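# Stack four magnet blocks into one neat tower

## Task

Take four magnet blocks from the pile and set them squarely one on top of another in a single tower, then open the gripper so nothing is still being held.

## Robot and tools

Robot: two six-joint arms, left_arm and right_arm, each ending in a parallel two-finger gripper. Both report in one shared scene frame with its origin on the table top midway between the arms: +x points out over the table, +z points up, and left_arm sits on the +y side. Base roots: left_arm at (-0.004, +0.374, 0) m, quat_wxyz (+0.996, 0, 0, +0.092); right_arm at (-0.002, -0.315, 0) m, quat_wxyz (+1.000, 0, 0, -0.027). The names left and right refer to arms, not to image sides. Each gripper's fingers extend along its own +z and close along its y; end_effector_position is the point between the pads, roughly 1 cm behind the tips.

execute_actions takes {"actions": [...], "pictures": optional bool}. The list holds at most one item. An empty list only reports the state. A wait item is {"steps": N} with N from 1 to 300; it commands nothing new and returns once N control steps (1/30 s each) have gone by since the previous result. A motion item is {"rows": [...], "steps": N} with N from 1 to 15 (default 15) and 1 to 15 rows. One row is used per step; if rows run out, the last one repeats.

Each row is a single flat list of 14 numbers, all within [-1, 1], covering both arms even when one stays idle: left_arm waist, shoulder, elbow, wrist pitch, wrist yaw, wrist roll, gripper opening, then the same seven for right_arm. The six joint entries are offsets, not poses: scaled changes measured from the joint angles shown in the most recent result that lists them (or, before such a result exists and for later calls within one reply, from where the arm is when the action begins). They are not cumulative from the previous row. Scale: 1.0 equals 1.202 rad for waist, 1.258 shoulder, 1.238 elbow, 2.073 wrist pitch, 2.022 for wrist yaw and for wrist roll. Stated joint ranges (rad): waist -2.618..3.054, shoulder 0.000..3.142, elbow 0.000..3.142, wrist pitch -1.571..1.571, wrist yaw -1.571..1.571, wrist roll -2.094..2.094. Real ends may differ by up to 0.036 rad. A request more than 0.036 rad beyond a range end is refused and nothing is sent; smaller overshoots are clipped and the result may say "joint sent to its limit" (possibly about an earlier action). Missing that message does not prove there is more room.

The opening entry is absolute, not an offset: +1 fully open, -1 closed. Between the extremes, fingers go to where grip_measured would equal the commanded value. To keep hold of a block, command about 0.03 below grip_measured; smaller margins squeeze more gently. Pads push roughly 50 to 62 N, and can spike on first contact.

Motion limits: each step, a joint target may lead the measured angle by at most 0.202 rad (waist), 0.258 (shoulder), 0.238 (elbow), 0.573 (wrist pitch), 0.522 (yaw, roll); targets that would move the gripper more than 70 mm from its measured spot are pulled back. Big offsets therefore need several actions. Arms keep heading to the last commanded target while you think or wait, until motion nearly stops or a step is HELD. Sending all-zero offsets is not a pause: it drives joints back to the reference angles, and gravity can make an arm sag over repeated actions. To hold an arm still, in the first call of a reply send offsets that restore its desired angles, zeros in later calls, and enlarge the correction if a joint keeps falling short.

Results: a state line per arm gives end_effector_position (m) and end_effector_quat_wxyz in the scene frame; printed positions can be off, more so at long reach. Joint positions and Joint velocities list each arm's six joints (rad, rad/s) plus finger gap (m, m/s; 0.094 m is fully open). grip_measured is the opening on the command scale, each gripper with its own fixed error of about 1 mm. Joint torques follow the joint order and are noisy and offset. "joint command not followed" means a clearance check altered targets on some steps; HELD flags steps where your row was partly or wholly not sent. MOTOR HOT appears from 75 °C; at 90 °C that arm halts for 10 s, and at 100 °C it goes limp and drops; these show as OVER-TEMPERATURE FAULT. Avoid long heavy holds.

zoom_image: {"camera": "cam_left_wrist" or "cam_right_wrist", "region": [x0, y0, x1, y1]} in pixels of that camera's latest 504x504 image, top-left origin, region no larger than 504 by 504. It moves nothing. read_manual({"section": "licences"}) returns URDF licence text only. finished_scene({"scene": n}) closes the current scene irreversibly and grades it; the tower must be standing and released.

Cautions: never push blocks or anything else off the table; don't let the two arms collide or press on each other; avoid dropping, slamming, or shoving hard. Occasional external tugs may act on a held block or loose objects, so grip firmly and check the stack by camera before releasing.

Each tool is called in YAML: its name, and indented under it one key for each argument.

## Session

execute_actions:
  actions: []

Scene clock: 0.00 s of 5800.00 s.
left_arm: end_effector_position=(+0.0630, +0.0271, +0.2272) grip_measured=+1.000 end_effector_quat_wxyz=(+0.624, +0.749, +0.037, +0.218) | right_arm: end_effector_position=(+0.5644, -0.4690, +0.1412) grip_measured=+1.000 end_effector_quat_wxyz=(-0.078, +0.830, +0.379, +0.401)
Joint positions: left_arm=[-1.759  0.986  0.425  0.425 -0.387  1.806  0.094] | right_arm=[-0.416  2.519  2.477 -1.052 -0.722  1.999  0.094]
Joint velocities: left_arm=[-0.022  0.002 -0.017 -0.051  0.066 -0.066  0.   ] | right_arm=[-0.007  0.002 -0.022  0.051  0.037 -0.037  0.   ]
Joint torques (N m, as the arm reports them, + toward a larger angle): no reading
Motor temperatures (°C, as the motors report them): left_arm=[29 26 27 27 26 28] | right_arm=[25 28 26 26 25 28]

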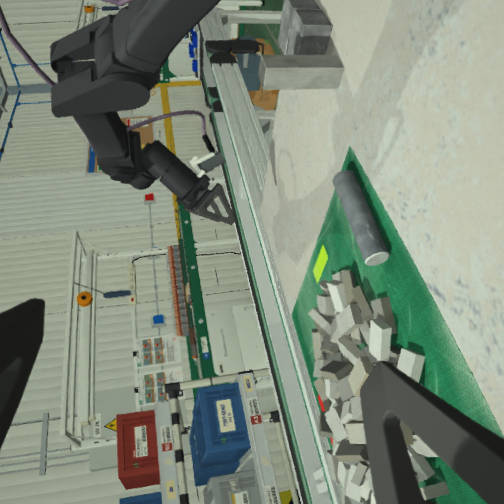

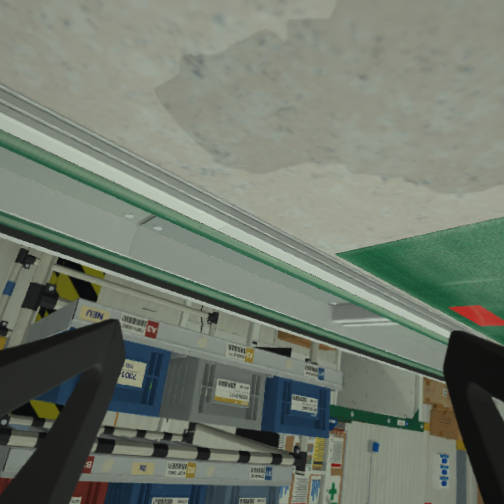

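execute_actions:
  actions:
    - {"rows":[[0.631,0.409,0.868,-0.832,0.191,-0.893,1,0.596,-0.81,-0.789,-0.12,0.357,-0.989,1]]}
  pictures: false

execute_actions:
  actions:
    - {"steps":45}

Scene clock: 15.27 s of 5800.00 s.
left_arm: end_effector_position=(+0.2655, +0.1070, +0.1980) grip_measured=+1.000 end_effector_quat_wxyz=(+0.246, +0.566, +0.787, -0.021) | right_arm: end_effector_position=(+0.3664, -0.2315, +0.1809) grip_measured=+1.000 end_effector_quat_wxyz=(+0.086, +0.385, +0.911, +0.118)
Joint positions: left_arm=[-0.99   1.537  1.431 -0.968 -0.046  0.452  0.094] | right_arm=[ 0.224  1.729  1.648 -1.215 -0.105  0.985  0.094]
Joint velocities: left_arm=[ 0.178 -0.374  1.121 -1.736  0.081 -2.791  0.   ] | right_arm=[ 1.507 -1.844 -1.643 -0.095  0.315 -2.293  0.   ]
Joint torques (N m, as the arm reports them, + toward a larger angle): left_arm=[-1.84 -7.81  7.85  0.48  0.42  0.02] | right_arm=[ -3.19 -10.94   6.77  -0.28   0.19   0.04]
Motor temperatures (°C, as the motors report them): left_arm=[29 27 30 30 26 28] | right_arm=[25 37 28 27 25 28]
Steps of this call (steps 1 to 90: nothing new was sent; then 11.77 s passed at rest; steps 91 to 105: all 15 steps of this action). Readings (joint positions):
91: left_arm=[-1.727 1.017 0.465 0.343 -0.320 1.726] | right_arm=[-0.405 2.493 2.440 -1.054 -0.663 1.941]
92: left_arm=[-1.667 1.094 0.545 0.238 -0.250 1.629] | right_arm=[-0.389 2.450 2.375 -1.077 -0.584 1.872]
94: left_arm=[-1.542 1.274 0.711 0.053 -0.162 1.447] | right_arm=[-0.333 2.352 2.248 -1.127 -0.436 1.735]
98: left_arm=[-1.287 1.529 1.020 -0.367 -0.067 1.063] | right_arm=[-0.157 2.138 2.021 -1.183 -0.245 1.468]
105: the state above

Scene clock: 16.77 s of 5800.00 s.
left_arm: end_effector_position=(+0.2148, +0.1499, +0.2001) grip_measured=+1.000 end_effector_quat_wxyz=(+0.127, +0.391, +0.910, -0.050) | right_arm: end_effector_position=(+0.3062, -0.2322, +0.2142) grip_measured=+1.000 end_effector_quat_wxyz=(+0.155, -0.123, +0.980, +0.024)
Joint positions: left_arm=[-0.99   1.498  1.487 -1.288 -0.007  0.006  0.094] | right_arm=[ 0.308  1.495  1.53  -1.291 -0.007  0.006  0.094]
Joint velocities: left_arm=[-0.012 -0.007 -0.012  0.007 -0.066  0.037  0.   ] | right_arm=[ 0.017  0.002 -0.012 -0.081  0.051 -0.007  0.   ]
Joint torques (N m, as the arm reports them, + toward a larger angle): left_arm=[-0.88 -5.7   8.48  0.64  0.07 -0.04] | right_arm=[-0.6  -5.14  4.91  0.22  0.04 -0.07]
Motor temperatures (°C, as the motors report them): left_arm=[29 27 30 30 26 28] | right_arm=[25 36 28 27 25 28]
Steps of this call (steps 1 to 45: the robot went on to your last target). Readings (joint positions):
1: left_arm=[-0.988 1.522 1.461 -1.021 -0.043 0.363] | right_arm=[0.273 1.661 1.593 -1.223 -0.094 0.888]
2: left_arm=[-0.989 1.508 1.477 -1.066 -0.037 0.291] | right_arm=[0.310 1.598 1.553 -1.243 -0.086 0.788]
4: left_arm=[-0.990 1.490 1.487 -1.140 -0.026 0.188] | right_arm=[0.334 1.515 1.530 -1.283 -0.073 0.587]
8: left_arm=[-0.990 1.496 1.487 -1.235 -0.016 0.080] | right_arm=[0.311 1.483 1.530 -1.291 -0.034 0.253]
45: the state above
All arms were judged still, so your last target was given up. Only a new action makes them travel on or press farther. Fingers that are still opening or closing keep moving.

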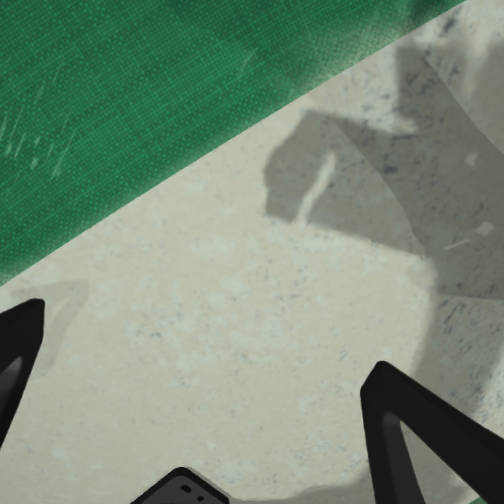

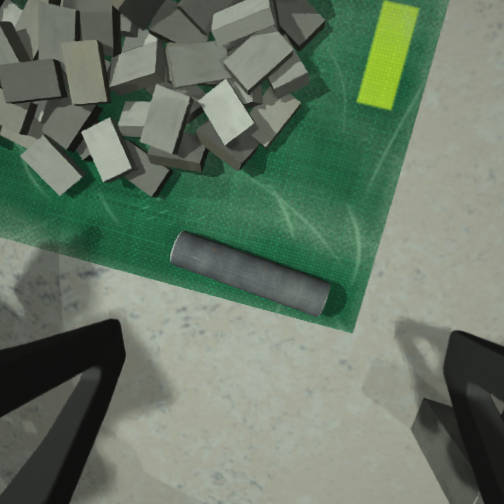

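execute_actions:
  actions:
    - {"rows":[[-0.01,-0.05,-0.07,0.06,0,0,1,0.01,0.03,0.02,-0.01,0,0,1],[-0.02,-0.1,-0.14,0.12,0,0,1,0.02,0.07,0.04,-0.02,0,0,1],[-0.03,-0.14,-0.21,0.18,0,0,1,0.035,0.1,0.07,-0.02,0,0,1],[-0.04,-0.19,-0.29,0.25,0,0,1,0.05,0.13,0.09,-0.03,0,0,1],[-0.045,-0.24,-0.36,0.31,0,0,1,0.06,0.17,0.11,-0.04,0,0,1],[-0.05,-0.29,-0.43,0.37,0,0,1,0.07,0.2,0.13,-0.05,0,0,1],[-0.06,-0.33,-0.5,0.43,0,0,1,0.08,0.235,0.155,-0.055,0,0,1],[-0.07,-0.38,-0.57,0.5,0,0,1,0.095,0.27,0.18,-0.065,0,0,1],[-0.08,-0.43,-0.64,0.56,0,0,1,0.11,0.3,0.2,-0.07,0,0,1],[-0.09,-0.475,-0.716,0.62,0,0,1,0.118,0.336,0.22,-0.08,0,0,1]]}
  pictures: false

execute_actions:
  actions:
    - {"steps":15}

Scene clock: 26.03 s of 5800.00 s.
left_arm: end_effector_position=(+0.2004, +0.1196, +0.1856) grip_measured=+1.000 end_effector_quat_wxyz=(+0.453, +0.378, +0.779, -0.214) | right_arm: end_effector_position=(+0.3297, -0.1723, +0.1286) grip_measured=+1.000 end_effector_quat_wxyz=(-0.014, -0.196, +0.981, +0.001)
Joint positions: left_arm=[-1.086  0.917  0.603 -0.208 -0.008  0.006  0.094] | right_arm=[ 0.453  1.945  1.755 -1.408 -0.008  0.006  0.094]
Joint velocities: left_arm=[-0.002  0.007 -0.032  1.048 -0.037 -0.051  0.   ] | right_arm=[ 0.007  0.017 -0.002 -0.198 -0.007  0.095  0.   ]
Joint torques (N m, as the arm reports them, + toward a larger angle): left_arm=[-0.96 -3.19  8.65  2.17 -0.03  0.01] | right_arm=[ -0.25 -11.83  10.94  -0.43   0.02  -0.01]
Motor temperatures (°C, as the motors report them): left_arm=[29 28 30 29 26 28] | right_arm=[25 34 28 27 25 28]
Steps of this call (steps 1 to 90: nothing new was sent; then 5.77 s passed at rest; steps 91 to 105: all 15 steps of this action). Readings (joint positions):
91: left_arm=[-0.990 1.490 1.472 -1.266 -0.007 0.006] | right_arm=[0.308 1.498 1.530 -1.292 -0.007 0.006]
92: left_arm=[-0.991 1.465 1.430 -1.216 -0.007 0.006] | right_arm=[0.310 1.509 1.536 -1.300 -0.007 0.006]
94: left_arm=[-1.002 1.377 1.286 -1.076 -0.008 0.006] | right_arm=[0.324 1.565 1.575 -1.323 -0.005 0.006]
98: left_arm=[-1.044 1.133 0.935 -0.715 -0.008 0.006] | right_arm=[0.383 1.746 1.681 -1.357 -0.005 0.006]
105: the state above

Scene clock: 26.53 s of 5800.00 s.
left_arm: end_effector_position=(+0.2122, +0.1045, +0.2271) grip_measured=+1.000 end_effector_quat_wxyz=(+0.522, +0.356, +0.734, -0.248) | right_arm: end_effector_position=(+0.3246, -0.1744, +0.1344) grip_measured=+1.000 end_effector_quat_wxyz=(-0.021, -0.195, +0.980, -0.000)
Joint positions: left_arm=[-1.086  0.917  0.603 -0.024 -0.008  0.006  0.094] | right_arm=[ 0.453  1.938  1.767 -1.441 -0.008  0.006  0.094]
Joint velocities: left_arm=[ 0.007  0.007  0.007  0.066 -0.037 -0.037  0.   ] | right_arm=[ 0.002 -0.007 -0.002  0.022 -0.051 -0.051  0.   ]
Joint torques (N m, as the arm reports them, + toward a larger angle): left_arm=[-0.8  -3.31  8.52  2.    0.    0.  ] | right_arm=[ -0.29 -10.77   9.82  -0.41  -0.03  -0.01]
Motor temperatures (°C, as the motors report them): left_arm=[29 28 30 29 26 28] | right_arm=[25 34 28 27 25 28]
Steps of this call (steps 1 to 15: the robot went on to your last target). Readings (joint positions):
1: left_arm=[-1.086 0.917 0.603 -0.172 -0.008 0.006] | right_arm=[0.453 1.945 1.755 -1.414 -0.008 0.006]
2: left_arm=[-1.086 0.917 0.603 -0.137 -0.008 0.006] | right_arm=[0.453 1.943 1.757 -1.421 -0.008 0.006]
4: left_arm=[-1.086 0.917 0.603 -0.089 -0.008 0.006] | right_arm=[0.453 1.940 1.763 -1.430 -0.008 0.006]
8: left_arm=[-1.086 0.917 0.603 -0.044 -0.008 0.006] | right_arm=[0.453 1.938 1.767 -1.437 -0.008 0.006]
15: the state above

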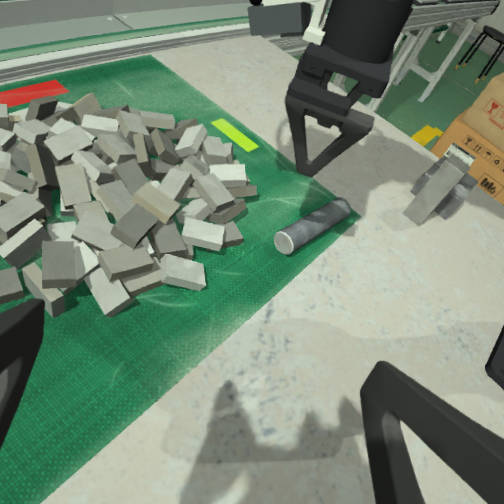

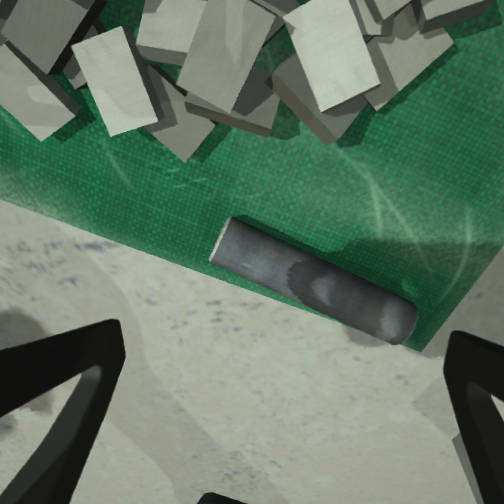

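zoom_image:
  camera: "cam_left_wrist"
  region: [0,80,280,330]

zoom_image:
  camera: "cam_right_wrist"
  region: [0,0,300,200]

Region (0, 80, 280, 330) of cam_left_wrist's 504x504 image, scaled by 1.800, with more detail than that image has; it fills the top 450 rows of this view, and the rest is white.

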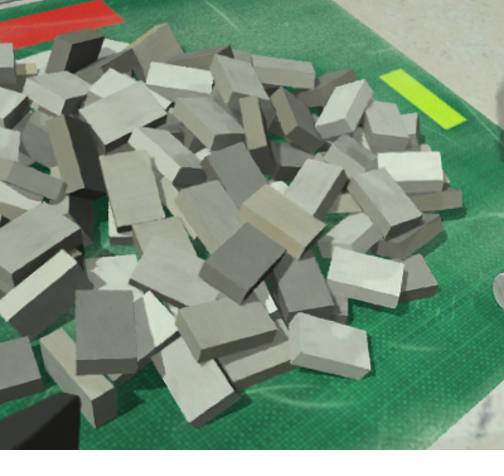

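Region (0, 0, 300, 200) of cam_right_wrist's 504x504 image, scaled by 1.680, with more detail than that image has.

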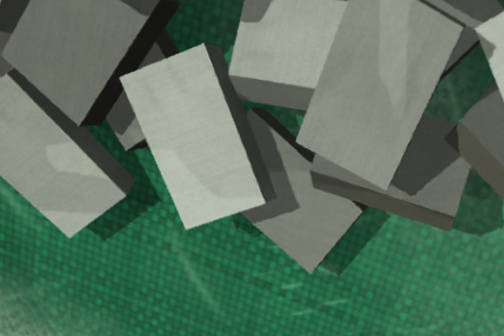

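execute_actions:
  actions:
    - {"rows":[[0,0,0,0,0,0,1,0.016,0.01,0.03,0.007,0,-0.01,1],[0,0,0,0,0,0,1,0.033,0.03,0.05,0.014,0,-0.02,1],[0,0,0,0,0,0,1,0.05,0.05,0.065,0.02,0,-0.03,1],[0,0,0,0,0,0,1,0.066,0.07,0.08,0.028,0,-0.04,1],[0,0,0,0,0,0,1,0.082,0.09,0.095,0.035,0,-0.05,1],[0,0,0,0,0,0,1,0.098,0.11,0.11,0.042,0,-0.06,1],[0,0,0,0,0,0,1,0.115,0.13,0.125,0.05,0,-0.07,1],[0,0,0,0,0,0,1,0.131,0.153,0.141,0.06,0,-0.077,1]]}
  pictures: false

execute_actions:
  actions:
    - {"steps":12}

Scene clock: 48.63 s of 5800.00 s.
left_arm: end_effector_position=(+0.2124, +0.1043, +0.2280) grip_measured=+1.000 end_effector_quat_wxyz=(+0.524, +0.356, +0.733, -0.248) | right_arm: end_effector_position=(+0.3430, -0.0889, +0.0912) grip_measured=+1.000 end_effector_quat_wxyz=(-0.007, -0.345, +0.939, +0.004)
Joint positions: left_arm=[-1.086  0.917  0.603 -0.02  -0.008  0.006  0.094] | right_arm=[ 0.625  2.146  1.903 -1.339 -0.011 -0.132  0.094]
Joint velocities: left_arm=[-0.007 -0.002 -0.012  0.037  0.051 -0.037  0.   ] | right_arm=[-0.09   0.017  0.007  0.022 -0.022 -0.212  0.   ]
Joint torques (N m, as the arm reports them, + toward a larger angle): left_arm=[ 0.05 -2.    8.69  1.77  0.02 -0.01] | right_arm=[ -0.88 -12.47  10.05   0.01  -0.02  -0.07]
Motor temperatures (°C, as the motors report them): left_arm=[29 27 31 33 26 28] | right_arm=[25 36 30 26 25 28]
Steps of this call (steps 1 to 15: the robot went on to your last target; steps 16 to 90: nothing new was sent; then 18.60 s passed at rest; steps 91 to 105: all 15 steps of this action). Readings (joint positions):
91: left_arm=[-1.086 0.917 0.603 -0.020 -0.008 0.006] | right_arm=[0.453 1.938 1.767 -1.442 -0.008 0.003]
92: left_arm=[-1.086 0.917 0.603 -0.020 -0.008 0.006] | right_arm=[0.456 1.942 1.773 -1.443 -0.007 -0.002]
94: left_arm=[-1.086 0.917 0.603 -0.020 -0.008 0.006] | right_arm=[0.475 1.969 1.805 -1.440 -0.005 -0.021]
98: left_arm=[-1.086 0.917 0.603 -0.020 -0.008 0.006] | right_arm=[0.554 2.066 1.884 -1.395 -0.004 -0.079]
105: the state above

Scene clock: 49.03 s of 5800.00 s.
left_arm: end_effector_position=(+0.2124, +0.1043, +0.2280) grip_measured=+1.000 end_effector_quat_wxyz=(+0.524, +0.356, +0.733, -0.248) | right_arm: end_effector_position=(+0.3453, -0.0908, +0.0915) grip_measured=+1.000 end_effector_quat_wxyz=(-0.004, -0.347, +0.938, +0.005)
Joint positions: left_arm=[-1.086  0.917  0.603 -0.02  -0.008  0.006  0.094] | right_arm=[ 0.619  2.145  1.903 -1.336 -0.011 -0.143  0.094]
Joint velocities: left_arm=[ 0.012 -0.002 -0.002  0.007 -0.037  0.007  0.   ] | right_arm=[-0.017  0.007 -0.007 -0.037 -0.007  0.037  0.   ]
Joint torques (N m, as the arm reports them, + toward a larger angle): left_arm=[ 0.01 -1.99  8.75  1.81 -0.01  0.02] | right_arm=[ -0.81 -12.28  10.17  -0.03  -0.01  -0.08]
Motor temperatures (°C, as the motors report them): left_arm=[29 27 31 33 26 28] | right_arm=[25 36 30 26 25 28]
Steps of this call (steps 1 to 12: the robot went on to your last target). Readings (joint positions):
1: left_arm=[-1.086 0.917 0.603 -0.020 -0.008 0.006] | right_arm=[0.623 2.145 1.903 -1.338 -0.011 -0.134]
2: left_arm=[-1.086 0.917 0.603 -0.020 -0.008 0.006] | right_arm=[0.622 2.145 1.903 -1.337 -0.011 -0.136]
4: left_arm=[-1.086 0.917 0.603 -0.020 -0.008 0.006] | right_arm=[0.619 2.145 1.903 -1.337 -0.011 -0.139]
8: left_arm=[-1.086 0.917 0.603 -0.020 -0.008 0.006] | right_arm=[0.619 2.145 1.903 -1.336 -0.011 -0.142]
12: the state above

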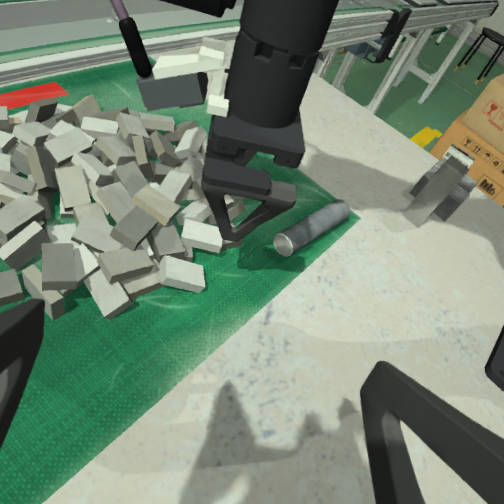

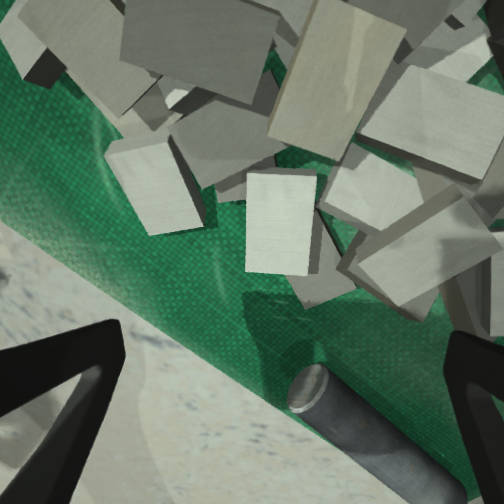

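execute_actions:
  actions:
    - {"rows":[[0,0,0,0,0,0,1,0,0,0.01,0.01,0,0,0.7],[0,0,0,0,0,0,1,0,0.01,0.005,0.02,0,0,0.5],[0,0,0,0,0,0,1,0,0.02,0,0.03,0,0,0.3],[0,0,0,0,0,0,1,0,0.028,-0.007,0.048,0,0,0.0]]}

Scene clock: 55.03 s of 5800.00 s.
left_arm: end_effector_position=(+0.2124, +0.1043, +0.2280) grip_measured=+1.000 end_effector_quat_wxyz=(+0.524, +0.356, +0.733, -0.248) | right_arm: end_effector_position=(+0.3605, -0.0812, +0.0776) grip_measured=+0.002 end_effector_quat_wxyz=(+0.016, -0.347, +0.938, +0.009)
Joint positions: left_arm=[-1.086  0.917  0.603 -0.02  -0.008  0.006  0.094] | right_arm=[ 0.619  2.18   1.903 -1.259 -0.011 -0.144  0.047]
Joint velocities: left_arm=[-0.012 -0.012  0.002  0.051  0.007 -0.037  0.   ] | right_arm=[-0.002 -0.002  0.007  0.051 -0.007  0.095  0.001]
Joint torques (N m, as the arm reports them, + toward a larger angle): left_arm=[-0.09 -2.01  8.74  1.84 -0.01 -0.01] | right_arm=[ -0.02 -11.37   6.44  -0.02  -0.02  -0.01]
Motor temperatures (°C, as the motors report them): left_arm=[29 27 31 33 26 28] | right_arm=[25 37 31 26 25 28]
Steps of this call (steps 1 to 30: the robot went on to your last target; steps 31 to 90: nothing new was sent; then 2.50 s passed at rest; steps 91 to 105: all 15 steps of this action). Readings (joint positions):
91: left_arm=[-1.086 0.917 0.603 -0.020 -0.008 0.006] | right_arm=[0.619 2.145 1.903 -1.335 -0.011 -0.144]
92: left_arm=[-1.086 0.917 0.603 -0.020 -0.008 0.006] | right_arm=[0.619 2.145 1.903 -1.334 -0.011 -0.144]
94: left_arm=[-1.086 0.917 0.603 -0.020 -0.008 0.006] | right_arm=[0.619 2.150 1.903 -1.318 -0.011 -0.144]
98: left_arm=[-1.086 0.917 0.603 -0.020 -0.008 0.006] | right_arm=[0.619 2.172 1.903 -1.278 -0.011 -0.144]
105: the state above

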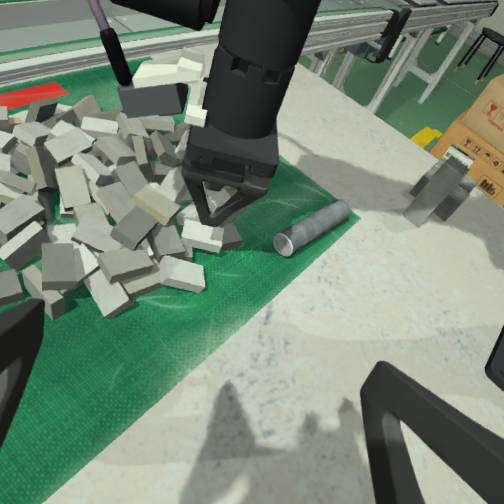

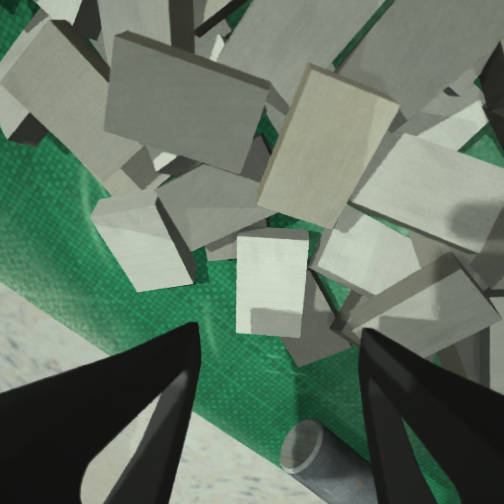

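execute_actions:
  actions:
    - {"rows":[[0,0,0,0,0,0,1,0,0,-0.03,0.0,0,0,-0.1],[0,0,0,0,0,0,1,0,0.005,-0.045,0.01,0,0,-0.1],[0,0,0,0,0,0,1,0,0.01,-0.06,0.02,0,0,-0.1],[0,0,0,0,0,0,1,0,0.015,-0.075,0.03,0,0,-0.1],[0,0,0,0,0,0,1,0,0.02,-0.087,0.043,0,0,-0.1]]}
  pictures: false

execute_actions:
  actions:
    - {"steps":8}

Scene clock: 62.03 s of 5800.00 s.
left_arm: end_effector_position=(+0.2124, +0.1043, +0.2280) grip_measured=+1.000 end_effector_quat_wxyz=(+0.524, +0.356, +0.733, -0.248) | right_arm: end_effector_position=(+0.3497, -0.0878, +0.0413) grip_measured=-0.098 end_effector_quat_wxyz=(-0.016, -0.347, +0.938, +0.003)
Joint positions: left_arm=[-1.086  0.917  0.603 -0.02  -0.008  0.006  0.094] | right_arm=[ 0.619  2.211  1.808 -1.197 -0.013 -0.144  0.042]
Joint velocities: left_arm=[-0.002 -0.007 -0.002  0.037 -0.022  0.007  0.   ] | right_arm=[-0.002 -0.002 -0.012 -0.066 -0.051 -0.022  0.   ]
Joint torques (N m, as the arm reports them, + toward a larger angle): left_arm=[-0.05 -1.96  8.68  1.83 -0.02  0.02] | right_arm=[ -0.12 -12.04   5.78   0.02   0.    -0.01]
Motor temperatures (°C, as the motors report them): left_arm=[29 27 32 33 26 28] | right_arm=[25 38 30 26 25 28]
Steps of this call (steps 1 to 15: the robot went on to your last target; steps 16 to 90: nothing new was sent; then 3.50 s passed at rest; steps 91 to 105: all 15 steps of this action). Readings (joint positions):
91: left_arm=[-1.086 0.917 0.603 -0.020 -0.008 0.006] | right_arm=[0.619 2.180 1.901 -1.255 -0.011 -0.144]
92: left_arm=[-1.086 0.917 0.603 -0.020 -0.008 0.006] | right_arm=[0.619 2.180 1.895 -1.254 -0.011 -0.144]
94: left_arm=[-1.086 0.917 0.603 -0.020 -0.008 0.006] | right_arm=[0.619 2.180 1.869 -1.241 -0.011 -0.144]
98: left_arm=[-1.086 0.917 0.603 -0.020 -0.008 0.006] | right_arm=[0.619 2.198 1.818 -1.214 -0.011 -0.144]
105: the state above

Scene clock: 62.30 s of 5800.00 s.
left_arm: end_effector_position=(+0.2124, +0.1043, +0.2280) grip_measured=+1.000 end_effector_quat_wxyz=(+0.524, +0.356, +0.733, -0.248) | right_arm: end_effector_position=(+0.3504, -0.0871, +0.0412) grip_measured=-0.098 end_effector_quat_wxyz=(-0.014, -0.347, +0.938, +0.004)
Joint positions: left_arm=[-1.086  0.917  0.603 -0.02  -0.008  0.006  0.094] | right_arm=[ 0.619  2.211  1.808 -1.194 -0.014 -0.144  0.042]
Joint velocities: left_arm=[-0.012 -0.002 -0.007 -0.051  0.066 -0.022  0.   ] | right_arm=[-0.002 -0.007  0.012  0.037  0.022 -0.066  0.   ]
Joint torques (N m, as the arm reports them, + toward a larger angle): left_arm=[-0.09 -2.08  8.65  1.86  0.01 -0.02] | right_arm=[  0.   -12.07   5.88  -0.04   0.    -0.01]
Motor temperatures (°C, as the motors report them): left_arm=[29 27 32 33 26 28] | right_arm=[25 38 30 26 25 28]
Steps of this call (steps 1 to 8: the robot went on to your last target). Readings (joint positions):
1: left_arm=[-1.086 0.917 0.603 -0.020 -0.008 0.006] | right_arm=[0.619 2.211 1.808 -1.197 -0.014 -0.144]
2: left_arm=[-1.086 0.917 0.603 -0.020 -0.008 0.006] | right_arm=[0.619 2.211 1.808 -1.196 -0.014 -0.144]
4: left_arm=[-1.086 0.917 0.603 -0.020 -0.008 0.006] | right_arm=[0.619 2.211 1.808 -1.194 -0.014 -0.144]
8: the state above

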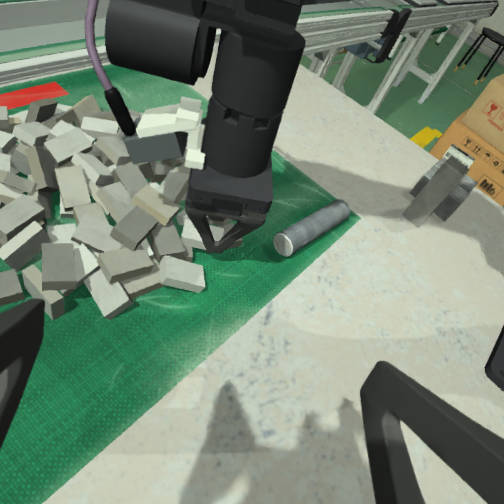

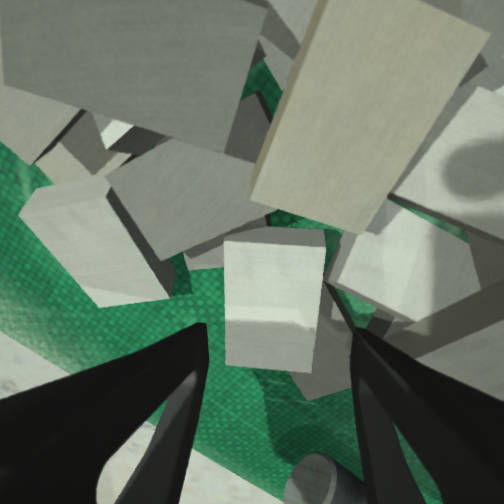

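execute_actions:
  actions:
    - {"rows":[[0,0,0,0,0,0,1,0.01,0,0,0.02,0,0,-0.2],[0,0,0,0,0,0,1,0.01,0,0,0.025,0,0,-0.2],[0,0,0,0,0,0,1,0.01,0,0,0.03,0,0,-0.2],[0,0,0,0,0,0,1,0.01,0.005,0,0.034,0,0,-0.2],[0,0,0,0,0,0,1,0.01,0.01,0,0.034,0,0,-0.2],[0,0,0,0,0,0,1,0.01,0.015,0,0.034,0,0,-0.2],[0,0,0,0,0,0,1,0.01,0.02,0,0.034,0,0,-0.2]]}

zoom_image:
  camera: "cam_left_wrist"
  region: [130,170,290,310]

Scene clock: 69.13 s of 5800.00 s.
left_arm: end_effector_position=(+0.2124, +0.1043, +0.2280) grip_measured=+1.000 end_effector_quat_wxyz=(+0.524, +0.356, +0.733, -0.248) | right_arm: end_effector_position=(+0.3566, -0.0814, +0.0340) grip_measured=-0.198 end_effector_quat_wxyz=(-0.003, -0.349, +0.937, +0.007)
Joint positions: left_arm=[-1.086  0.917  0.603 -0.02  -0.008  0.006  0.094] | right_arm=[ 0.622  2.228  1.808 -1.154 -0.014 -0.144  0.038]
Joint velocities: left_arm=[-0.002 -0.007 -0.007 -0.022 -0.022  0.066  0.   ] | right_arm=[ 0.012  0.002 -0.007 -0.007  0.022 -0.007 -0.001]
Joint torques (N m, as the arm reports them, + toward a larger angle): left_arm=[-0.07 -1.93  8.73  1.83  0.01  0.01] | right_arm=[  0.71 -10.97   6.97   0.08  -0.03  -0.01]
Motor temperatures (°C, as the motors report them): left_arm=[29 27 32 33 26 28] | right_arm=[25 38 29 26 25 28]
Steps of this call (steps 1 to 15: the robot went on to your last target; steps 16 to 90: nothing new was sent; then 3.33 s passed at rest; steps 91 to 105: all 15 steps of this action). Readings (joint positions):
91: left_arm=[-1.086 0.917 0.603 -0.020 -0.008 0.006] | right_arm=[0.619 2.211 1.808 -1.192 -0.014 -0.144]
92: left_arm=[-1.086 0.917 0.603 -0.020 -0.008 0.006] | right_arm=[0.619 2.211 1.808 -1.187 -0.014 -0.144]
94: left_arm=[-1.086 0.917 0.603 -0.020 -0.008 0.006] | right_arm=[0.619 2.211 1.808 -1.173 -0.014 -0.144]
98: left_arm=[-1.086 0.917 0.603 -0.020 -0.008 0.006] | right_arm=[0.619 2.216 1.808 -1.155 -0.014 -0.144]
105: the state above

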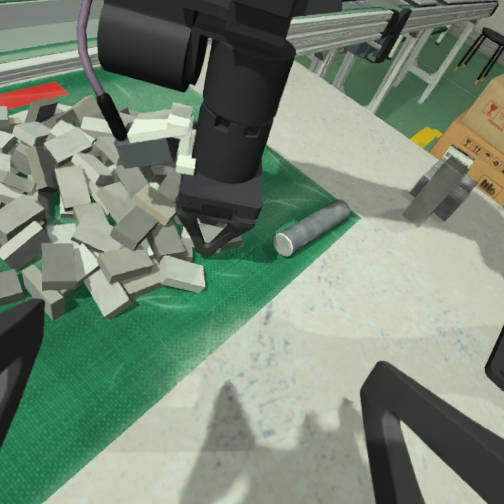

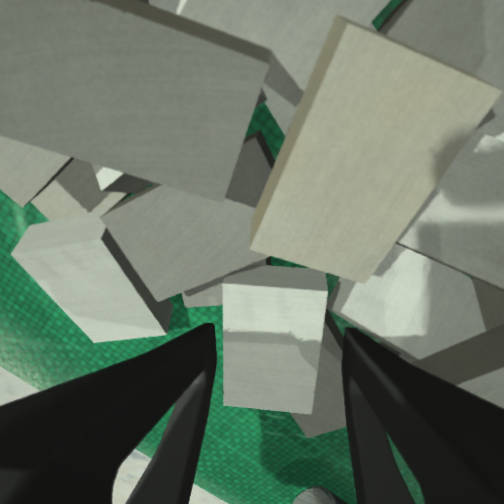

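Region (130, 170, 290, 310) of cam_left_wrist's 504x504 image, scaled by 3.150, with more detail than that image has; it fills the top 441 rows of this view, and the rest is white.

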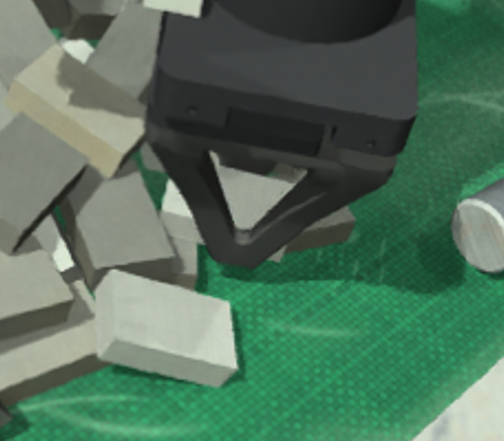

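execute_actions:
  actions:
    - {"rows":[[0,0,0,0,0,0,1,0,0,0,0,0,0,-0.3],[0,0,0,0,0,0,1,0,0,0,0,0,0,-0.36],[0,0,0,0,0,0,1,0,0,0,0,0,0,-0.42],[0,0,0,0,0,0,1,0,0,0,0,0,0,-0.46],[0,0,0,0,0,0,1,0,0,0,0,0,0,-0.5],[0,0,0,0,0,0,1,0,0,0,0,0,0,-0.53]],"steps":12}

Scene clock: 72.17 s of 5800.00 s.
left_arm: end_effector_position=(+0.2124, +0.1043, +0.2280) grip_measured=+1.000 end_effector_quat_wxyz=(+0.524, +0.356, +0.733, -0.248) | right_arm: end_effector_position=(+0.3565, -0.0813, +0.0340) grip_measured=-0.474 end_effector_quat_wxyz=(-0.003, -0.349, +0.937, +0.007)
Joint positions: left_arm=[-1.086  0.917  0.603 -0.02  -0.008  0.006  0.094] | right_arm=[ 0.622  2.228  1.808 -1.154 -0.015 -0.144  0.025]
Joint velocities: left_arm=[-0.002  0.002  0.002 -0.051  0.007 -0.022  0.   ] | right_arm=[-0.002  0.002 -0.012  0.022 -0.066 -0.022 -0.   ]
Joint torques (N m, as the arm reports them, + toward a larger angle): left_arm=[-0.13 -2.03  8.65  1.86 -0.02 -0.01] | right_arm=[ -0.02 -11.62   6.89  -0.2    0.02  -0.02]
Motor temperatures (°C, as the motors report them): left_arm=[29 27 32 34 26 28] | right_arm=[25 38 29 26 25 28]
Steps of this call (steps 1 to 15: the robot went on to your last target; steps 16 to 79: nothing new was sent; steps 80 to 91: all 12 steps of this action). Readings (joint positions):
80: left_arm=[-1.086 0.917 0.603 -0.020 -0.008 0.006] | right_arm=[0.622 2.228 1.808 -1.154 -0.014 -0.144]
81: left_arm=[-1.086 0.917 0.603 -0.020 -0.008 0.006] | right_arm=[0.622 2.228 1.808 -1.154 -0.014 -0.144]
83: left_arm=[-1.086 0.917 0.603 -0.020 -0.008 0.006] | right_arm=[0.622 2.228 1.808 -1.154 -0.015 -0.144]
87: left_arm=[-1.086 0.917 0.603 -0.020 -0.008 0.006] | right_arm=[0.622 2.228 1.808 -1.154 -0.015 -0.144]
91: the state above

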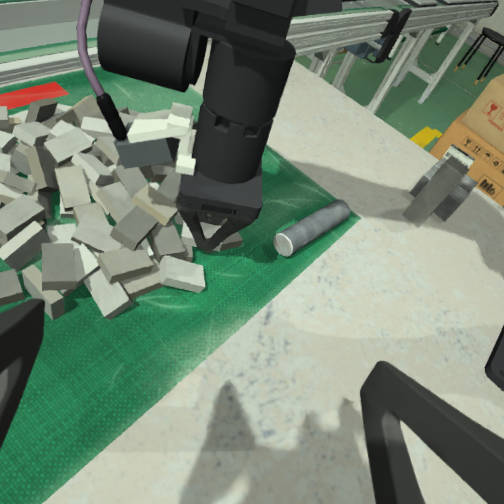

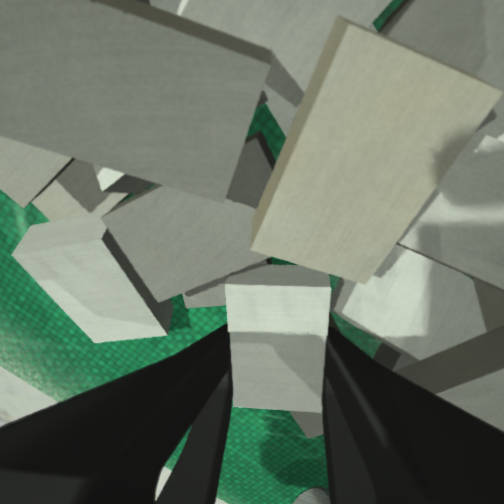

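execute_actions:
  actions:
    - {"rows":[[0,0,0,0,0,0,1,0,-0.025,0.025,0,0,0,-0.52],[0,0,0,0,0,0,1,0,-0.032,0.033,-0.01,0,0,-0.52],[0,0,0,0,0,0,1,0,-0.04,0.042,-0.02,0,0,-0.52],[0,0,0,0,0,0,1,0,-0.047,0.05,-0.03,0,0,-0.52],[0,0,0,0,0,0,1,0,-0.055,0.06,-0.04,0,0,-0.52],[0,0,0,0,0,0,1,0,-0.062,0.068,-0.05,0,0,-0.52],[0,0,0,0,0,0,1,0,-0.07,0.076,-0.06,0,0,-0.52],[0,0,0,0,0,0,1,0,-0.077,0.085,-0.07,0,0,-0.52],[0,0,0,0,0,0,1,0,-0.085,0.093,-0.08,0,0,-0.52],[0,0,0,0,0,0,1,0,-0.092,0.1,-0.09,0,0,-0.52],[0,0,0,0,0,0,1,0,-0.1,0.11,-0.1,0,0,-0.52]]}

Scene clock: 78.20 s of 5800.00 s.
left_arm: end_effector_position=(+0.2124, +0.1043, +0.2280) grip_measured=+1.000 end_effector_quat_wxyz=(+0.524, +0.356, +0.733, -0.248) | right_arm: end_effector_position=(+0.3520, -0.0842, +0.1086) grip_measured=-0.474 end_effector_quat_wxyz=(+0.029, -0.349, +0.937, +0.014)
Joint positions: left_arm=[-1.086  0.917  0.603 -0.02  -0.008  0.006  0.094] | right_arm=[ 0.622  2.111  1.916 -1.314 -0.015 -0.144  0.025]
Joint velocities: left_arm=[-0.002 -0.002 -0.002 -0.007 -0.022 -0.022  0.   ] | right_arm=[ 0.007 -0.149  0.076 -0.168 -0.066 -0.037 -0.001]
Joint torques (N m, as the arm reports them, + toward a larger angle): left_arm=[-0.08 -2.1   8.72  1.84 -0.01  0.03] | right_arm=[  0.03 -10.69   8.62  -0.19  -0.02  -0.01]
Motor temperatures (°C, as the motors report them): left_arm=[29 27 32 34 26 28] | right_arm=[25 39 29 26 25 28]
Steps of this call (steps 1 to 15: the robot went on to your last target; steps 16 to 90: nothing new was sent; then 2.53 s passed at rest; steps 91 to 105: all 15 steps of this action). Readings (joint positions):
91: left_arm=[-1.086 0.917 0.603 -0.020 -0.008 0.006] | right_arm=[0.622 2.228 1.808 -1.154 -0.015 -0.144]
92: left_arm=[-1.086 0.917 0.603 -0.020 -0.008 0.006] | right_arm=[0.622 2.227 1.808 -1.155 -0.015 -0.144]
94: left_arm=[-1.086 0.917 0.603 -0.020 -0.008 0.006] | right_arm=[0.622 2.221 1.811 -1.166 -0.015 -0.144]
98: left_arm=[-1.086 0.917 0.603 -0.020 -0.008 0.006] | right_arm=[0.622 2.189 1.848 -1.221 -0.015 -0.144]
105: the state above

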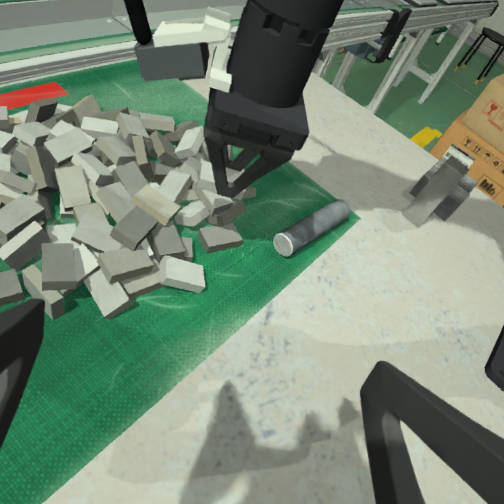

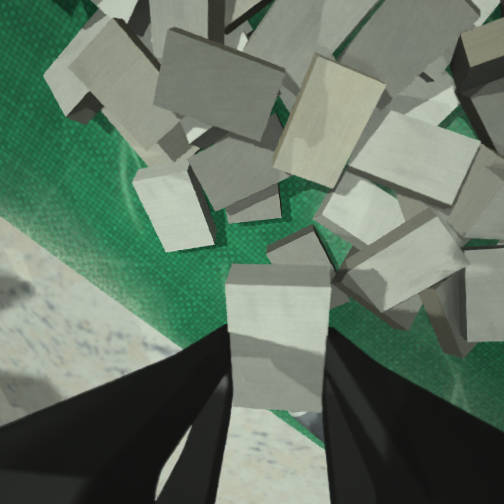

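execute_actions:
  actions:
    - {"rows":[[0,0,0,0,0,0,1,0.005,-0.015,-0.01,-0.015,0,0,-0.52],[0,0,0,0,0,0,1,0.015,-0.03,-0.04,-0.01,0,0.005,-0.52],[0,0,0,0,0,0,1,0.025,-0.05,-0.08,0,0,0.01,-0.52],[0,0,0,0,0,0,1,0.04,-0.075,-0.125,0.015,0,0.015,-0.52],[0,0,0,0,0,0,1,0.055,-0.1,-0.17,0.03,0,0.02,-0.52],[0,0,0,0,0,0,1,0.07,-0.125,-0.22,0.045,0,0.03,-0.52],[0,0,0,0,0,0,1,0.085,-0.15,-0.27,0.06,0,0.035,-0.52],[0,0,0,0,0,0,1,0.1,-0.175,-0.32,0.07,0.01,0.04,-0.52],[0,0,0,0,0,0,1,0.115,-0.2,-0.365,0.085,0.01,0.045,-0.52],[0,0,0,0,0,0,1,0.13,-0.225,-0.41,0.095,0.01,0.05,-0.52],[0,0,0,0,0,0,1,0.145,-0.25,-0.455,0.105,0.01,0.055,-0.52],[0,0,0,0,0,0,1,0.16,-0.275,-0.5,0.115,0.01,0.06,-0.52],[0,0,0,0,0,0,1,0.172,-0.295,-0.54,0.125,0.01,0.065,-0.52],[0,0,0,0,0,0,1,0.182,-0.31,-0.575,0.132,0.01,0.07,-0.52],[0,0,0,0,0,0,1,0.19,-0.322,-0.598,0.138,0.01,0.075,-0.52]]}
  pictures: false

execute_actions:
  actions:
    - {"steps":15}

Scene clock: 88.17 s of 5800.00 s.
left_arm: end_effector_position=(+0.2124, +0.1043, +0.2280) grip_measured=+1.000 end_effector_quat_wxyz=(+0.524, +0.356, +0.733, -0.248) | right_arm: end_effector_position=(+0.2077, -0.1036, +0.0637) grip_measured=-0.474 end_effector_quat_wxyz=(-0.027, -0.400, +0.916, -0.008)
Joint positions: left_arm=[-1.086  0.917  0.603 -0.02  -0.008  0.006  0.094] | right_arm=[ 0.836  1.758  1.252 -1.122 -0.005 -0.04   0.025]
Joint velocities: left_arm=[-0.007  0.017 -0.002 -0.051  0.022  0.022  0.   ] | right_arm=[ 0.393 -0.637 -1.184  0.388  0.022  0.256 -0.   ]
Joint torques (N m, as the arm reports them, + toward a larger angle): left_arm=[-0.06 -1.86  8.73  1.82 -0.01  0.  ] | right_arm=[-0.51 -8.51  6.42  0.05  0.07  0.07]
Motor temperatures (°C, as the motors report them): left_arm=[29 27 32 34 26 28] | right_arm=[25 39 30 26 25 28]
Steps of this call (steps 1 to 30: the robot went on to your last target; steps 31 to 90: nothing new was sent; then 6.47 s passed at rest; steps 91 to 105: all 15 steps of this action). Readings (joint positions):
91: left_arm=[-1.086 0.917 0.603 -0.020 -0.008 0.006] | right_arm=[0.622 2.108 1.918 -1.347 -0.015 -0.144]
92: left_arm=[-1.086 0.917 0.603 -0.020 -0.008 0.006] | right_arm=[0.622 2.105 1.912 -1.344 -0.015 -0.143]
94: left_arm=[-1.086 0.917 0.603 -0.020 -0.008 0.006] | right_arm=[0.629 2.079 1.856 -1.318 -0.014 -0.137]
98: left_arm=[-1.086 0.917 0.603 -0.020 -0.008 0.006] | right_arm=[0.687 1.967 1.636 -1.249 -0.008 -0.105]
105: the state above

Scene clock: 88.67 s of 5800.00 s.
left_arm: end_effector_position=(+0.2124, +0.1043, +0.2280) grip_measured=+1.000 end_effector_quat_wxyz=(+0.524, +0.356, +0.733, -0.248) | right_arm: end_effector_position=(+0.2033, -0.1019, +0.0550) grip_measured=-0.474 end_effector_quat_wxyz=(-0.011, -0.389, +0.921, -0.004)
Joint positions: left_arm=[-1.086  0.917  0.603 -0.02  -0.008  0.006  0.094] | right_arm=[ 0.852  1.73   1.184 -1.049 -0.002 -0.     0.025]
Joint velocities: left_arm=[ 0.022 -0.012 -0.012  0.037  0.007 -0.022  0.   ] | right_arm=[-0.002  0.002 -0.007  0.051  0.022 -0.037  0.   ]
Joint torques (N m, as the arm reports them, + toward a larger angle): left_arm=[ 0.01 -2.04  8.63  1.84 -0.01  0.01] | right_arm=[-0.12 -9.05  6.16 -0.06  0.05  0.06]
Motor temperatures (°C, as the motors report them): left_arm=[29 27 32 34 26 28] | right_arm=[25 39 30 26 25 28]
Steps of this call (steps 1 to 15: the robot went on to your last target). Readings (joint positions):
1: left_arm=[-1.086 0.917 0.603 -0.020 -0.008 0.006] | right_arm=[0.846 1.741 1.219 -1.115 -0.005 -0.032]
2: left_arm=[-1.086 0.917 0.603 -0.020 -0.008 0.006] | right_arm=[0.851 1.733 1.199 -1.112 -0.005 -0.026]
4: left_arm=[-1.086 0.917 0.603 -0.020 -0.008 0.006] | right_arm=[0.852 1.730 1.184 -1.101 -0.004 -0.016]
8: left_arm=[-1.086 0.917 0.603 -0.020 -0.008 0.006] | right_arm=[0.852 1.730 1.184 -1.067 -0.002 -0.005]
15: the state above

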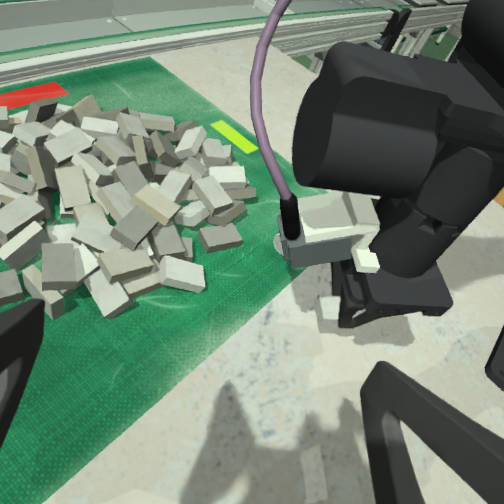

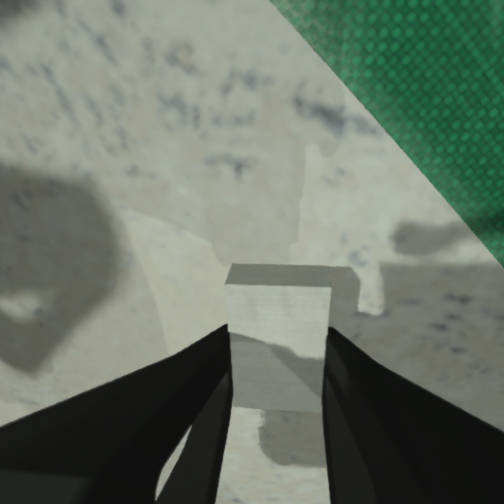

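execute_actions:
  actions:
    - {"rows":[[0,0,0,0,0,0,1,0,0,-0.005,0.02,0,0,-0.52],[0,0,0,0,0,0,1,0,0.004,-0.015,0.03,0,0,-0.52],[0,0,0,0,0,0,1,0,0.008,-0.025,0.04,0,0,-0.52],[0,0,0,0,0,0,1,0,0.012,-0.033,0.05,0,0,-0.52],[0,0,0,0,0,0,1,0,0.016,-0.041,0.06,0,0,-0.52],[0,0,0,0,0,0,1,0,0.02,-0.05,0.07,0,0,-0.52],[0,0,0,0,0,0,1,0,0.024,-0.057,0.077,0,0,-0.52],[0,0,0,0,0,0,1,0,0.028,-0.063,0.077,0,0,-0.52],[0,0,0,0,0,0,1,0,0.031,-0.069,0.077,0,0,-0.52],[0,0,0,0,0,0,1,0,0.033,-0.074,0.077,0,0,-0.52]]}
  pictures: false

execute_actions:
  actions:
    - {"steps":8}

zoom_image:
  camera: "cam_left_wrist"
  region: [270,270,410,390]

Scene clock: 98.30 s of 5800.00 s.
left_arm: end_effector_position=(+0.2124, +0.1043, +0.2280) grip_measured=+1.000 end_effector_quat_wxyz=(+0.524, +0.356, +0.733, -0.248) | right_arm: end_effector_position=(+0.2039, -0.1012, +0.0240) grip_measured=-0.474 end_effector_quat_wxyz=(-0.010, -0.388, +0.922, -0.003)
Joint positions: left_arm=[-1.086  0.917  0.603 -0.02  -0.008  0.006  0.094] | right_arm=[ 0.852  1.773  1.104 -0.922 -0.002  0.001  0.025]
Joint velocities: left_arm=[ 0.002 -0.007 -0.012  0.037 -0.022  0.007  0.   ] | right_arm=[-0.007 -0.002  0.007  0.037 -0.007  0.051  0.   ]
Joint torques (N m, as the arm reports them, + toward a larger angle): left_arm=[-0.08 -1.98  8.72  1.84 -0.04 -0.01] | right_arm=[-0.01 -7.69  5.37  0.06 -0.02 -0.03]
Motor temperatures (°C, as the motors report them): left_arm=[29 27 32 35 26 28] | right_arm=[25 38 30 26 25 28]
Steps of this call (steps 1 to 15: the robot went on to your last target; steps 16 to 90: nothing new was sent; then 6.13 s passed at rest; steps 91 to 105: all 15 steps of this action). Readings (joint positions):
91: left_arm=[-1.086 0.917 0.603 -0.020 -0.008 0.006] | right_arm=[0.852 1.730 1.184 -1.044 -0.002 0.001]
92: left_arm=[-1.086 0.917 0.603 -0.020 -0.008 0.006] | right_arm=[0.852 1.730 1.184 -1.039 -0.002 0.001]
94: left_arm=[-1.086 0.917 0.603 -0.020 -0.008 0.006] | right_arm=[0.852 1.730 1.178 -1.016 -0.002 0.001]
98: left_arm=[-1.086 0.917 0.603 -0.020 -0.008 0.006] | right_arm=[0.852 1.745 1.145 -0.953 -0.002 0.001]
105: the state above

Scene clock: 98.57 s of 5800.00 s.
left_arm: end_effector_position=(+0.2124, +0.1043, +0.2280) grip_measured=+1.000 end_effector_quat_wxyz=(+0.524, +0.356, +0.733, -0.248) | right_arm: end_effector_position=(+0.2061, -0.0990, +0.0240) grip_measured=-0.474 end_effector_quat_wxyz=(-0.004, -0.388, +0.922, -0.001)
Joint positions: left_arm=[-1.086  0.917  0.603 -0.02  -0.008  0.006  0.094] | right_arm=[ 0.852  1.773  1.104 -0.909 -0.002  0.001  0.025]
Joint velocities: left_arm=[ 0.007  0.007 -0.032 -0.051  0.037 -0.051  0.   ] | right_arm=[-0.007 -0.002 -0.017 -0.007 -0.051 -0.066 -0.001]
Joint torques (N m, as the arm reports them, + toward a larger angle): left_arm=[-0.01 -1.98  8.74  1.82  0.    0.01] | right_arm=[ 0.01 -7.54  5.41 -0.05 -0.01 -0.03]
Motor temperatures (°C, as the motors report them): left_arm=[29 27 32 35 26 28] | right_arm=[25 38 30 26 25 28]
Steps of this call (steps 1 to 8: the robot went on to your last target). Readings (joint positions):
1: left_arm=[-1.086 0.917 0.603 -0.020 -0.008 0.006] | right_arm=[0.852 1.773 1.104 -0.920 -0.002 0.001]
2: left_arm=[-1.086 0.917 0.603 -0.020 -0.008 0.006] | right_arm=[0.852 1.773 1.104 -0.916 -0.002 0.001]
4: left_arm=[-1.086 0.917 0.603 -0.020 -0.008 0.006] | right_arm=[0.852 1.773 1.104 -0.913 -0.002 0.001]
8: the state above

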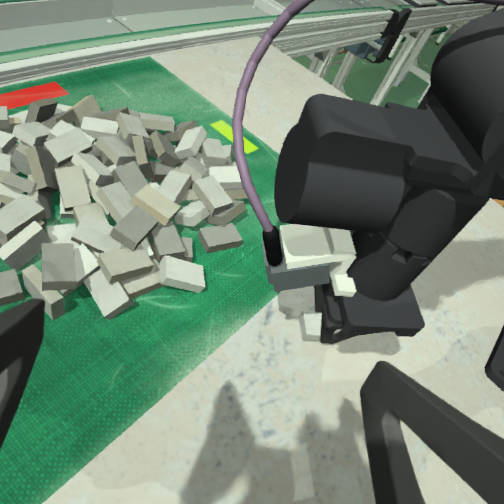

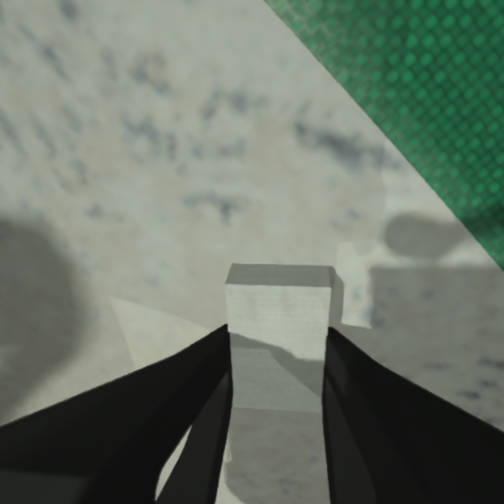

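Region (270, 270, 410, 390) of cam_left_wrist's 504x504 image, scaled by 3.600, with more detail than that image has; it fills the top 432 rows of this view, and the rest is white.

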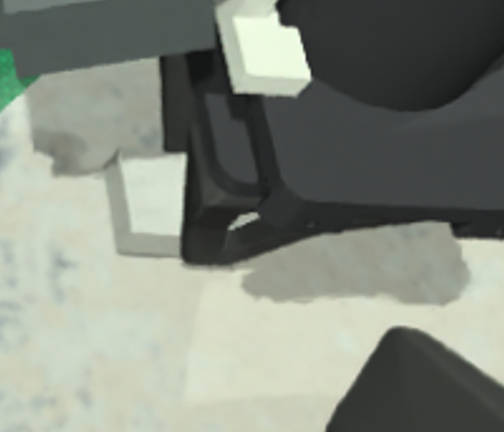

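execute_actions:
  actions:
    - {"rows":[[0,0,0,0,0,0,1,0,0.005,-0.012,0.01,0,0,-0.52],[0,0,0,0,0,0,1,0,0.008,-0.018,0.015,0,0,-0.52],[0,0,0,0,0,0,1,0,0.012,-0.023,0.02,0,0,-0.52],[0,0,0,0,0,0,1,0,0.014,-0.028,0.022,0,0,-0.52]]}

Scene clock: 101.07 s of 5800.00 s.
left_arm: end_effector_position=(+0.2124, +0.1043, +0.2280) grip_measured=+1.000 end_effector_quat_wxyz=(+0.524, +0.356, +0.733, -0.248) | right_arm: end_effector_position=(+0.2068, -0.0983, +0.0183) grip_measured=-0.474 end_effector_quat_wxyz=(-0.002, -0.388, +0.922, -0.000)
Joint positions: left_arm=[-1.086  0.917  0.603 -0.02  -0.008  0.006  0.094] | right_arm=[ 0.852  1.783  1.092 -0.884 -0.002  0.001  0.025]
Joint velocities: left_arm=[-0.007 -0.007  0.002 -0.037 -0.051 -0.007  0.   ] | right_arm=[-0.012  0.002 -0.002  0.037  0.007 -0.066  0.   ]
Joint torques (N m, as the arm reports them, + toward a larger angle): left_arm=[-0.08 -2.08  8.66  1.81  0.   -0.02] | right_arm=[ 0.04 -6.72  4.57 -0.01 -0.03 -0.02]
Motor temperatures (°C, as the motors report them): left_arm=[29 27 32 35 26 28] | right_arm=[25 37 29 26 25 28]
Steps of this call (steps 1 to 30: the robot went on to your last target; steps 31 to 60: nothing new was sent; steps 61 to 75: all 15 steps of this action). Readings (joint positions):
61: left_arm=[-1.086 0.917 0.603 -0.020 -0.008 0.006] | right_arm=[0.852 1.773 1.104 -0.907 -0.002 0.001]
62: left_arm=[-1.086 0.917 0.603 -0.020 -0.008 0.006] | right_arm=[0.852 1.773 1.104 -0.906 -0.002 0.001]
64: left_arm=[-1.086 0.917 0.603 -0.020 -0.008 0.006] | right_arm=[0.852 1.775 1.104 -0.900 -0.002 0.001]
68: left_arm=[-1.086 0.917 0.603 -0.020 -0.008 0.006] | right_arm=[0.852 1.783 1.093 -0.885 -0.002 0.001]
75: the state above

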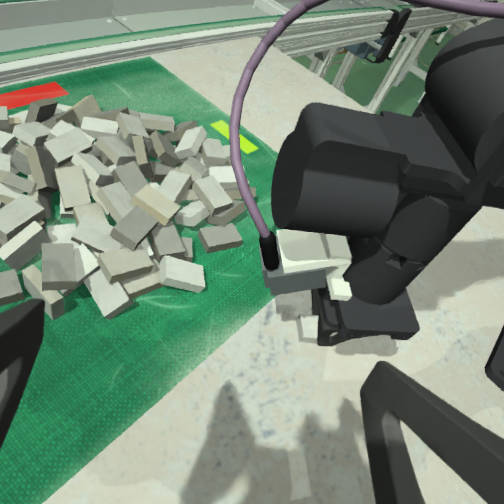

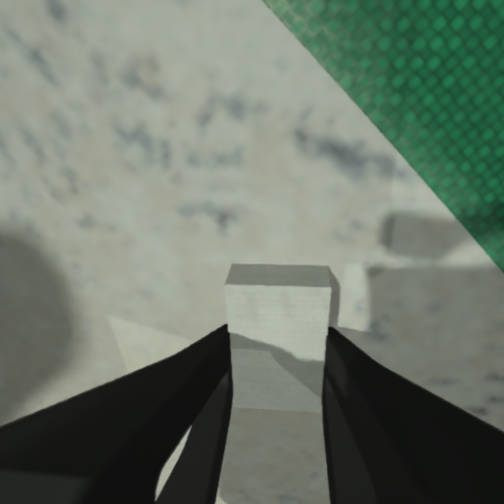

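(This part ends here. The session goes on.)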